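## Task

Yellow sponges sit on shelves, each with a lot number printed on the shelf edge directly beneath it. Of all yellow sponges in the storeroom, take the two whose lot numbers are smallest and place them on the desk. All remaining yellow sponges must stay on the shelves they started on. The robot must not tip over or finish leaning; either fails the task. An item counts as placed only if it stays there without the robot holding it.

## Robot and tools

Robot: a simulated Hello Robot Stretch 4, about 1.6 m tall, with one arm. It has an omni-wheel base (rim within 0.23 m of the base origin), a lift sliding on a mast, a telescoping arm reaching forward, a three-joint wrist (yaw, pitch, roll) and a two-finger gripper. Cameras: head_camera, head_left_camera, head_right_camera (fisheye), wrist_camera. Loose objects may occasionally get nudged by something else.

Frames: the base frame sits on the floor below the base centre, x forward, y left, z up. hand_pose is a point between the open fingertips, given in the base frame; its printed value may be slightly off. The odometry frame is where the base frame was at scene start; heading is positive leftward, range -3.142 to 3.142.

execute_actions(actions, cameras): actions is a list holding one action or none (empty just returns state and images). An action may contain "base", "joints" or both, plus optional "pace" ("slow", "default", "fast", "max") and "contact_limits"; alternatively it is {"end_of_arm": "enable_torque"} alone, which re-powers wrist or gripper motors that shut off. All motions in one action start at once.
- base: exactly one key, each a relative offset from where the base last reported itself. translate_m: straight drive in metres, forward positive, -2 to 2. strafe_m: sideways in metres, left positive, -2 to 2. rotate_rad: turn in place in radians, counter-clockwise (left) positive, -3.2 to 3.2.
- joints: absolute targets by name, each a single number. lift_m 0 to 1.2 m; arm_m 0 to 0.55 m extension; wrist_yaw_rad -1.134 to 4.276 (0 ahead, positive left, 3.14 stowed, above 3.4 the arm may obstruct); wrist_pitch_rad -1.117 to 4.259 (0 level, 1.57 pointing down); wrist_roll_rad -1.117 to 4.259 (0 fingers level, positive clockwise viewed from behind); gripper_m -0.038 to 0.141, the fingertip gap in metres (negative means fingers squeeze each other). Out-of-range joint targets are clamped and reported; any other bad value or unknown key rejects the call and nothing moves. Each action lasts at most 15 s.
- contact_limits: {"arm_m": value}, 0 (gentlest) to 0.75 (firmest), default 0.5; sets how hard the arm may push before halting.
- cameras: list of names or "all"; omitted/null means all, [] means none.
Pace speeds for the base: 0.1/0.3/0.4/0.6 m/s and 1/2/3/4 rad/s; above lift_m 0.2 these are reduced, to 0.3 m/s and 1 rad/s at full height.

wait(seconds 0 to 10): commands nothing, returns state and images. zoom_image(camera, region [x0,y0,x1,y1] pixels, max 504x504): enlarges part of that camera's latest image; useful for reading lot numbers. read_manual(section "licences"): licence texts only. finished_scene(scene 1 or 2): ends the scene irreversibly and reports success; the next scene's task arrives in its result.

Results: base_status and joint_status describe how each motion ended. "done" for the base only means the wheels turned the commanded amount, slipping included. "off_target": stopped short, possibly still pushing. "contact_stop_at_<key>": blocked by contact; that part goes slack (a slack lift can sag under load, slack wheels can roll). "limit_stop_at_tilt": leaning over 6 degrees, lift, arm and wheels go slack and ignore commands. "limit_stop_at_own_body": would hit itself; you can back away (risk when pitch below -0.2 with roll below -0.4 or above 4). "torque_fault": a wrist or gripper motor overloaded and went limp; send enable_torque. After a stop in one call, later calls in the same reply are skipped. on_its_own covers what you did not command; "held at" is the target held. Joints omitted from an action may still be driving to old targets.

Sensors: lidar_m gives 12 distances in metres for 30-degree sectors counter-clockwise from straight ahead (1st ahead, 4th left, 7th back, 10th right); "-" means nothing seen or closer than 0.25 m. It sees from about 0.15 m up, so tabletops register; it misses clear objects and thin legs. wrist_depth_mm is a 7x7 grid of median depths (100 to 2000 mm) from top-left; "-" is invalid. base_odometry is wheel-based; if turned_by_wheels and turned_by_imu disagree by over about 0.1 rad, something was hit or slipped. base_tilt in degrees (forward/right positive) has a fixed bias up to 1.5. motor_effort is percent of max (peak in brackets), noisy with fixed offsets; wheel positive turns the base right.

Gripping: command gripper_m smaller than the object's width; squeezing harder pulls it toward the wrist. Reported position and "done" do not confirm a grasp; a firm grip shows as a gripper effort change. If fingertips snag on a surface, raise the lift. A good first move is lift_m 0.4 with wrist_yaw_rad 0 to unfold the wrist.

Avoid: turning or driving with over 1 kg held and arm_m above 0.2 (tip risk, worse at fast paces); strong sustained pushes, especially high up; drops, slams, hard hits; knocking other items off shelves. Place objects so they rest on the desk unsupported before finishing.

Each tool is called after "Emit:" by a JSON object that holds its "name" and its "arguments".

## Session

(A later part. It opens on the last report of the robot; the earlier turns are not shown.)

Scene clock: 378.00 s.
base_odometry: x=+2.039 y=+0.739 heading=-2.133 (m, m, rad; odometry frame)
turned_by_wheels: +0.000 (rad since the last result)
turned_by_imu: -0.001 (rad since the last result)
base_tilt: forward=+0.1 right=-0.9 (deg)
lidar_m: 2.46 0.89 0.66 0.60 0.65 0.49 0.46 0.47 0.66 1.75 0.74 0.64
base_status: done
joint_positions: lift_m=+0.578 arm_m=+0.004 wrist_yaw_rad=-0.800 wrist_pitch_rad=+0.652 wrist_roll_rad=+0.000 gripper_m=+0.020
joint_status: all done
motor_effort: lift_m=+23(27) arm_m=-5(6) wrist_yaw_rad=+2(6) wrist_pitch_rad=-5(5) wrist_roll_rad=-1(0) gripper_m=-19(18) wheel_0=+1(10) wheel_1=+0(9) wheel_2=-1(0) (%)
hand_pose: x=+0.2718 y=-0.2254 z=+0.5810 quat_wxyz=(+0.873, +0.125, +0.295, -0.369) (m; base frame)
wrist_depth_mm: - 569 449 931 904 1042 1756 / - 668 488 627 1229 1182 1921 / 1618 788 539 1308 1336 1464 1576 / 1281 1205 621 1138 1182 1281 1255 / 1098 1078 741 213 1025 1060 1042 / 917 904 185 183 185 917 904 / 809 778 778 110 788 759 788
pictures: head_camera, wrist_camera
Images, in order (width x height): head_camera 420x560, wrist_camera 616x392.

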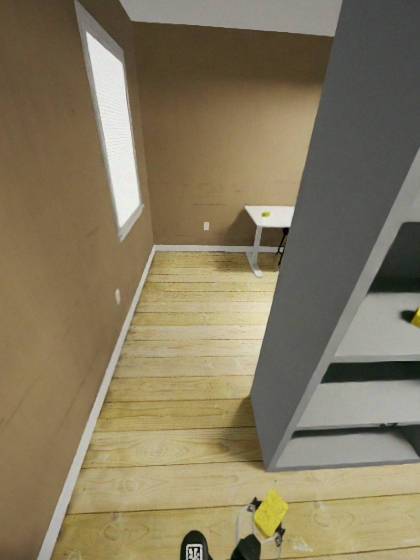

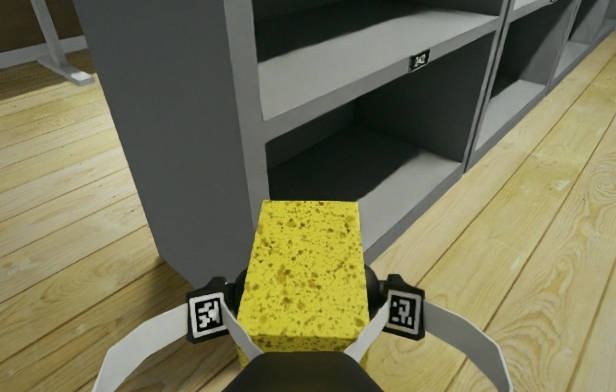

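Emit:
{"name": "execute_actions", "arguments": {"actions": [{"base": {"translate_m": 1.68}, "joints": {"lift_m": 0.2, "wrist_yaw_rad": 0.0}, "pace": "max"}], "cameras": []}}

Emit:
{"name": "execute_actions", "arguments": {"actions": [{"base": {"rotate_rad": -1.5}, "pace": "max"}], "cameras": ["head_camera", "wrist_camera"]}}

Scene clock: 409.73 s.
base_odometry: x=+1.144 y=-0.683 heading=-2.133 (m, m, rad; odometry frame)
turned_by_wheels: +0.000 (rad since the last result)
turned_by_imu: -0.009 (rad since the last result)
base_tilt: forward=+0.2 right=-0.9 (deg)
lidar_m: 1.55 0.88 0.63 0.62 0.68 0.91 2.14 0.77 0.97 2.52 1.14 0.99
base_status: done
joint_positions: lift_m=+0.200 arm_m=+0.004 wrist_yaw_rad=+0.000 wrist_pitch_rad=+0.652 wrist_roll_rad=+0.000 gripper_m=+0.020
joint_status: all done
motor_effort: lift_m=+18(22) arm_m=-5(5) wrist_yaw_rad=+0(9) wrist_pitch_rad=-4(6) wrist_roll_rad=+0(0) gripper_m=-20(21) wheel_0=-1(8) wheel_1=-1(7) wheel_2=-1(12) (%)
hand_pose: x=+0.4040 y=-0.0874 z=+0.2034 quat_wxyz=(+0.947, +0.000, +0.320, +0.000) (m; base frame)
wrist_depth_mm: 1138 1229 1255 1255 1281 1281 1229 / 1042 1098 1078 1060 1042 1025 931 / 820 820 809 798 798 788 778 / 654 647 647 640 640 627 627 / 544 544 544 213 535 530 530 / 466 466 185 183 185 459 452 / 410 389 399 110 399 384 394
pictures: none
No camera images: the call's "cameras" was empty. Leave "cameras" out to get every camera's image.

Scene clock: 411.30 s.
base_odometry: x=+1.144 y=-0.683 heading=+2.650 (m, m, rad; odometry frame)
turned_by_wheels: -1.500 (rad since the last result)
turned_by_imu: -1.519 (rad since the last result)
base_tilt: forward=+0.1 right=-0.9 (deg)
lidar_m: 3.31 1.06 1.00 1.58 0.84 0.63 0.65 0.69 0.98 1.20 0.77 1.05
base_status: done
joint_positions: lift_m=+0.200 arm_m=+0.004 wrist_yaw_rad=+0.000 wrist_pitch_rad=+0.652 wrist_roll_rad=+0.000 gripper_m=+0.020
joint_status: not commanded
motor_effort: lift_m=+18(18) arm_m=-5(5) wrist_yaw_rad=+1(2) wrist_pitch_rad=-6(5) wrist_roll_rad=+0(1) gripper_m=-22(23) wheel_0=+0(7) wheel_1=-1(9) wheel_2=-2(12) (%)
hand_pose: x=+0.4040 y=-0.0874 z=+0.2034 quat_wxyz=(+0.947, +0.000, +0.320, +0.000) (m; base frame)
wrist_depth_mm: 1661 1618 1618 1576 1499 1366 991 / 1098 1118 1078 1042 1042 1042 946 / 820 798 809 788 798 798 778 / 654 654 654 640 647 634 627 / 544 544 544 213 530 530 525 / 466 462 185 184 185 459 455 / 410 387 397 110 402 384 399
pictures: head_camera, wrist_camera
Images, in order (width x height): head_camera 420x560, wrist_camera 616x392.

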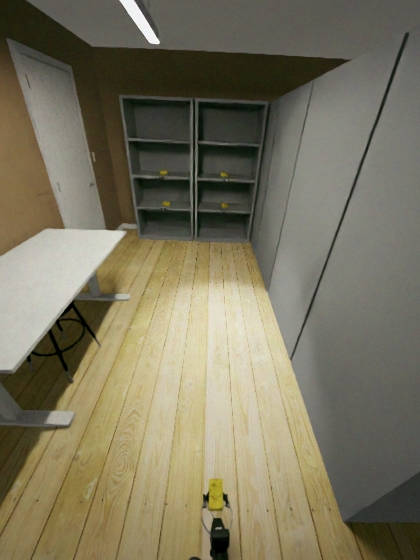

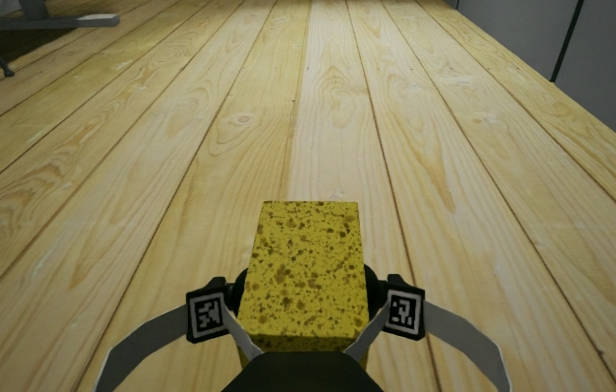

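Emit:
{"name": "execute_actions", "arguments": {"actions": [{"base": {"translate_m": 2.0}, "joints": {"lift_m": 0.79, "arm_m": 0.54, "wrist_pitch_rad": 0.35}, "pace": "max"}], "cameras": ["head_camera", "head_left_camera", "wrist_camera"]}}

Scene clock: 418.73 s.
base_odometry: x=-0.619 y=+0.261 heading=+2.650 (m, m, rad; odometry frame)
turned_by_wheels: +0.000 (rad since the last result)
turned_by_imu: -0.009 (rad since the last result)
base_tilt: forward=+0.1 right=-1.0 (deg)
lidar_m: 1.61 1.71 1.52 0.69 0.72 1.05 2.66 1.03 0.79 0.76 0.82 1.16
base_status: done
joint_positions: lift_m=+0.790 arm_m=+0.539 wrist_yaw_rad=+0.000 wrist_pitch_rad=+0.352 wrist_roll_rad=+0.000 gripper_m=+0.020
joint_status: all done
motor_effort: lift_m=+23(25) arm_m=+5(4) wrist_yaw_rad=+0(1) wrist_pitch_rad=-6(12) wrist_roll_rad=-1(0) gripper_m=-20(20) wheel_0=+0(5) wheel_1=+1(6) wheel_2=+0(14) (%)
hand_pose: x=+0.9809 y=-0.0874 z=+0.8685 quat_wxyz=(+0.985, +0.000, +0.175, +0.000) (m; base frame)
wrist_depth_mm: 1205 1205 831 1205 1182 1182 1025 / 1281 1255 831 1255 1255 1229 904 / 1336 1336 917 1281 1308 1281 1025 / 1397 1397 917 1366 1366 1308 1025 / 1060 1060 976 214 960 1042 960 / 1464 1499 185 183 185 1366 1025 / 1255 1138 1160 110 1229 1138 1060
pictures: head_camera, head_left_camera, wrist_camera
Images, in order (width x height): head_camera 420x560, head_left_camera 420x672, wrist_camera 616x392.

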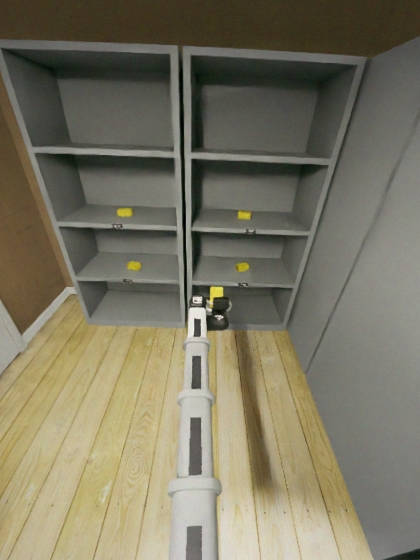

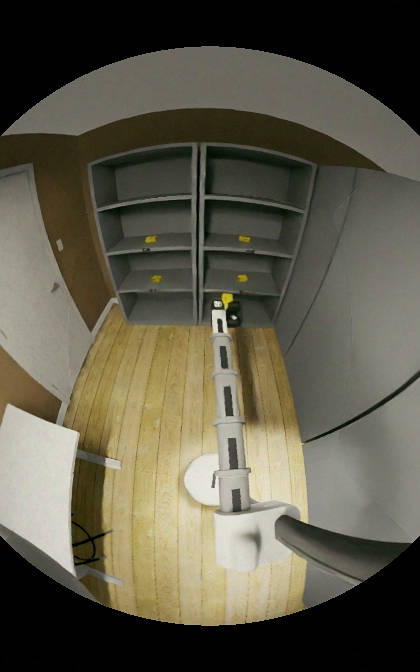

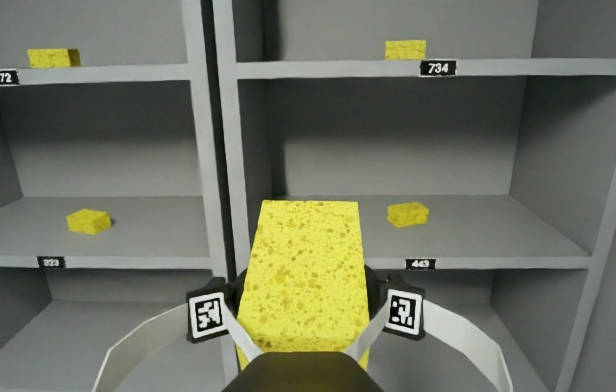

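Emit:
{"name": "execute_actions", "arguments": {"actions": [{"base": {"rotate_rad": 1.68}, "joints": {"lift_m": 0.772, "arm_m": 0.52, "wrist_pitch_rad": 0.65}, "pace": "max"}], "cameras": ["head_camera", "wrist_camera"]}}

Scene clock: 424.60 s.
base_odometry: x=-0.619 y=+0.261 heading=-1.953 (m, m, rad; odometry frame)
turned_by_wheels: +1.680 (rad since the last result)
turned_by_imu: +1.698 (rad since the last result)
base_tilt: forward=+0.0 right=-0.9 (deg)
lidar_m: 0.68 0.78 1.20 2.63 0.98 0.77 0.77 0.86 1.33 1.61 1.78 0.69
base_status: done
joint_positions: lift_m=+0.772 arm_m=+0.521 wrist_yaw_rad=+0.000 wrist_pitch_rad=+0.652 wrist_roll_rad=+0.000 gripper_m=+0.020
joint_status: all done
motor_effort: lift_m=+18(18) arm_m=-5(8) wrist_yaw_rad=-1(3) wrist_pitch_rad=-5(8) wrist_roll_rad=+0(1) gripper_m=-20(20) wheel_0=+0(9) wheel_1=+0(5) wheel_2=-1(7) (%)
hand_pose: x=+0.9213 y=-0.0873 z=+0.7755 quat_wxyz=(+0.947, +0.000, +0.320, +0.000) (m; base frame)
wrist_depth_mm: 778 750 723 699 683 654 640 / 668 668 640 640 634 699 691 / 500 492 492 484 480 500 750 / 399 394 392 392 389 389 831 / 332 330 329 213 325 324 338 / 285 283 185 183 185 278 277 / 248 236 242 110 245 235 241
pictures: head_camera, wrist_camera
Images, in order (width x height): head_camera 420x560, wrist_camera 616x392.

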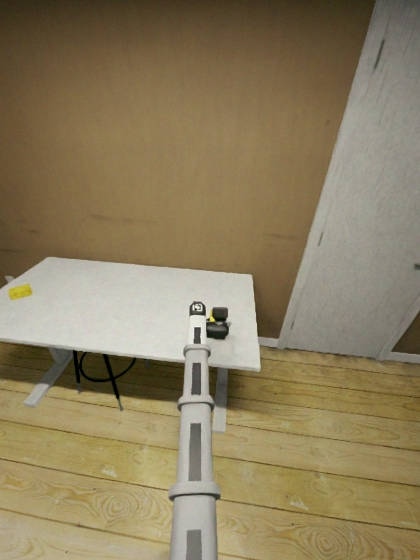

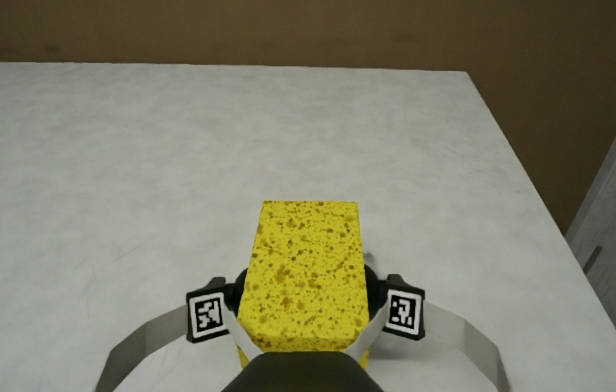

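Emit:
{"name": "execute_actions", "arguments": {"actions": [{"joints": {"lift_m": 0.743, "gripper_m": 0.04}, "pace": "max"}], "cameras": []}}

Emit:
{"name": "execute_actions", "arguments": {"actions": [{"joints": {"gripper_m": 0.085}, "pace": "max"}], "cameras": ["wrist_camera"]}}

Emit:
{"name": "execute_actions", "arguments": {"actions": [{"joints": {"arm_m": 0.4, "wrist_pitch_rad": 0.4, "lift_m": 0.76}, "pace": "max"}]}}

Scene clock: 428.67 s.
base_odometry: x=-0.619 y=+0.261 heading=-1.953 (m, m, rad; odometry frame)
turned_by_wheels: +0.000 (rad since the last result)
turned_by_imu: -0.001 (rad since the last result)
base_tilt: forward=+0.1 right=-0.9 (deg)
lidar_m: 0.69 0.77 1.22 2.63 0.96 0.79 0.77 0.84 1.34 1.60 1.80 0.71
base_status: not commanded
joint_positions: lift_m=+0.743 arm_m=+0.521 wrist_yaw_rad=+0.000 wrist_pitch_rad=+0.652 wrist_roll_rad=+0.000 gripper_m=+0.040
joint_status: all done
motor_effort: lift_m=+17(20) arm_m=-5(5) wrist_yaw_rad=+0(2) wrist_pitch_rad=-5(5) wrist_roll_rad=-1(1) gripper_m=-12(19) wheel_0=+0(0) wheel_1=-1(1) wheel_2=-1(1) (%)
hand_pose: x=+0.9212 y=-0.0874 z=+0.7465 quat_wxyz=(+0.947, +0.000, +0.320, +0.000) (m; base frame)
wrist_depth_mm: 759 732 715 699 683 654 647 / 585 574 569 554 549 634 691 / 436 430 427 430 418 421 750 / 349 345 343 342 342 338 574 / 293 289 289 218 283 283 286 / 249 248 188 187 188 245 242 / 216 207 211 110 213 208 211
pictures: none
No camera images: the call's "cameras" was empty. Leave "cameras" out to get every camera's image.

Scene clock: 429.93 s.
base_odometry: x=-0.619 y=+0.261 heading=-1.953 (m, m, rad; odometry frame)
turned_by_wheels: +0.000 (rad since the last result)
turned_by_imu: +0.000 (rad since the last result)
base_tilt: forward=+0.1 right=-1.0 (deg)
lidar_m: 0.69 0.77 1.21 2.61 0.98 0.76 0.77 0.86 1.31 1.60 1.78 0.71
base_status: not commanded
joint_positions: lift_m=+0.743 arm_m=+0.521 wrist_yaw_rad=+0.000 wrist_pitch_rad=+0.652 wrist_roll_rad=+0.000 gripper_m=+0.085
joint_status: all done
motor_effort: lift_m=+17(17) arm_m=-5(5) wrist_yaw_rad=+0(0) wrist_pitch_rad=-4(5) wrist_roll_rad=+0(1) gripper_m=+1(9) wheel_0=+0(0) wheel_1=-1(1) wheel_2=-1(2) (%)
hand_pose: x=+0.9212 y=-0.0874 z=+0.7465 quat_wxyz=(+0.947, +0.000, +0.320, +0.000) (m; base frame)
wrist_depth_mm: 750 741 699 699 683 654 640 / 585 574 564 564 559 627 691 / 436 433 430 424 421 418 759 / 349 347 343 343 340 338 580 / 291 289 287 223 286 282 286 / 249 250 193 192 195 243 241 / 217 211 216 110 214 208 212
pictures: wrist_camera
Images, in order (width x height): wrist_camera 616x392.

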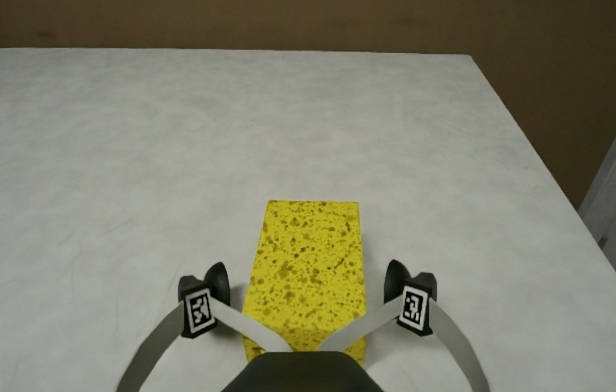

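Scene clock: 431.03 s.
base_odometry: x=-0.619 y=+0.261 heading=-1.953 (m, m, rad; odometry frame)
turned_by_wheels: +0.000 (rad since the last result)
turned_by_imu: +0.000 (rad since the last result)
base_tilt: forward=+0.2 right=-0.9 (deg)
lidar_m: 0.71 0.78 1.18 2.63 0.98 0.78 0.77 0.86 1.35 1.60 1.77 0.70
base_status: not commanded
joint_positions: lift_m=+0.760 arm_m=+0.401 wrist_yaw_rad=+0.000 wrist_pitch_rad=+0.402 wrist_roll_rad=+0.000 gripper_m=+0.085
joint_status: all done
motor_effort: lift_m=+24(24) arm_m=-5(6) wrist_yaw_rad=+1(0) wrist_pitch_rad=-6(10) wrist_roll_rad=+0(1) gripper_m=-2(2) wheel_0=+0(0) wheel_1=-1(1) wheel_2=-1(1) (%)
hand_pose: x=+0.8372 y=-0.0875 z=+0.8250 quat_wxyz=(+0.980, +0.000, +0.200, +0.000) (m; base frame)
wrist_depth_mm: 878 854 820 788 768 750 732 / 946 891 878 842 820 788 768 / 976 917 917 878 854 831 809 / 654 640 627 627 621 866 842 / 480 469 473 442 459 488 891 / 375 375 197 303 196 364 931 / 307 298 309 110 306 291 324
pictures: head_camera, head_left_camera, head_right_camera, wrist_camera
Images, in order (width x height): head_camera 420x560, head_left_camera 420x672, head_right_camera 420x672, wrist_camera 616x392.

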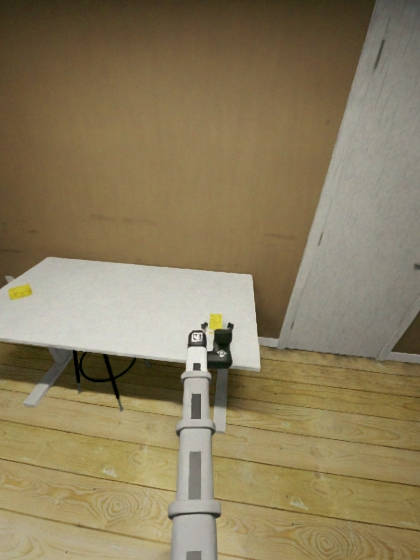

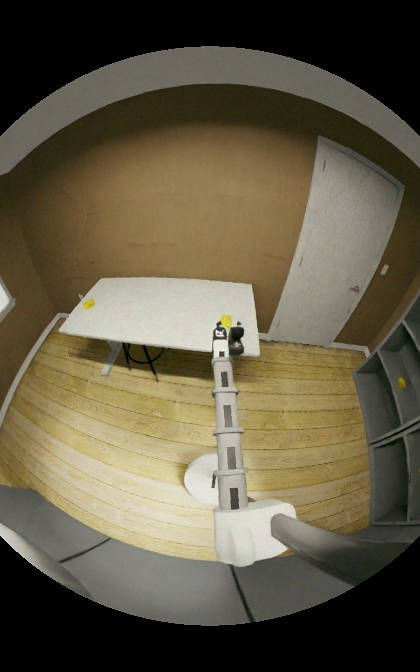

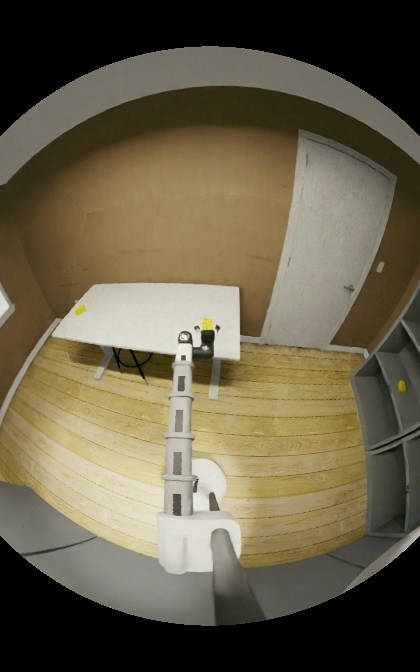

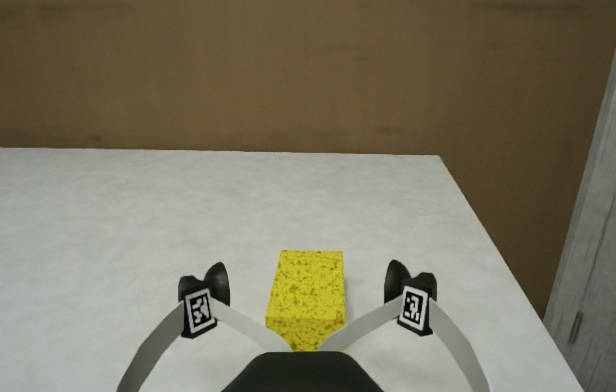

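Both sponges (lots 233 and 242) are on the desk and the gripper is clear of them.

Emit:
{"name": "finished_scene", "arguments": {"scene": 1}}

The scene is finished: the task was done.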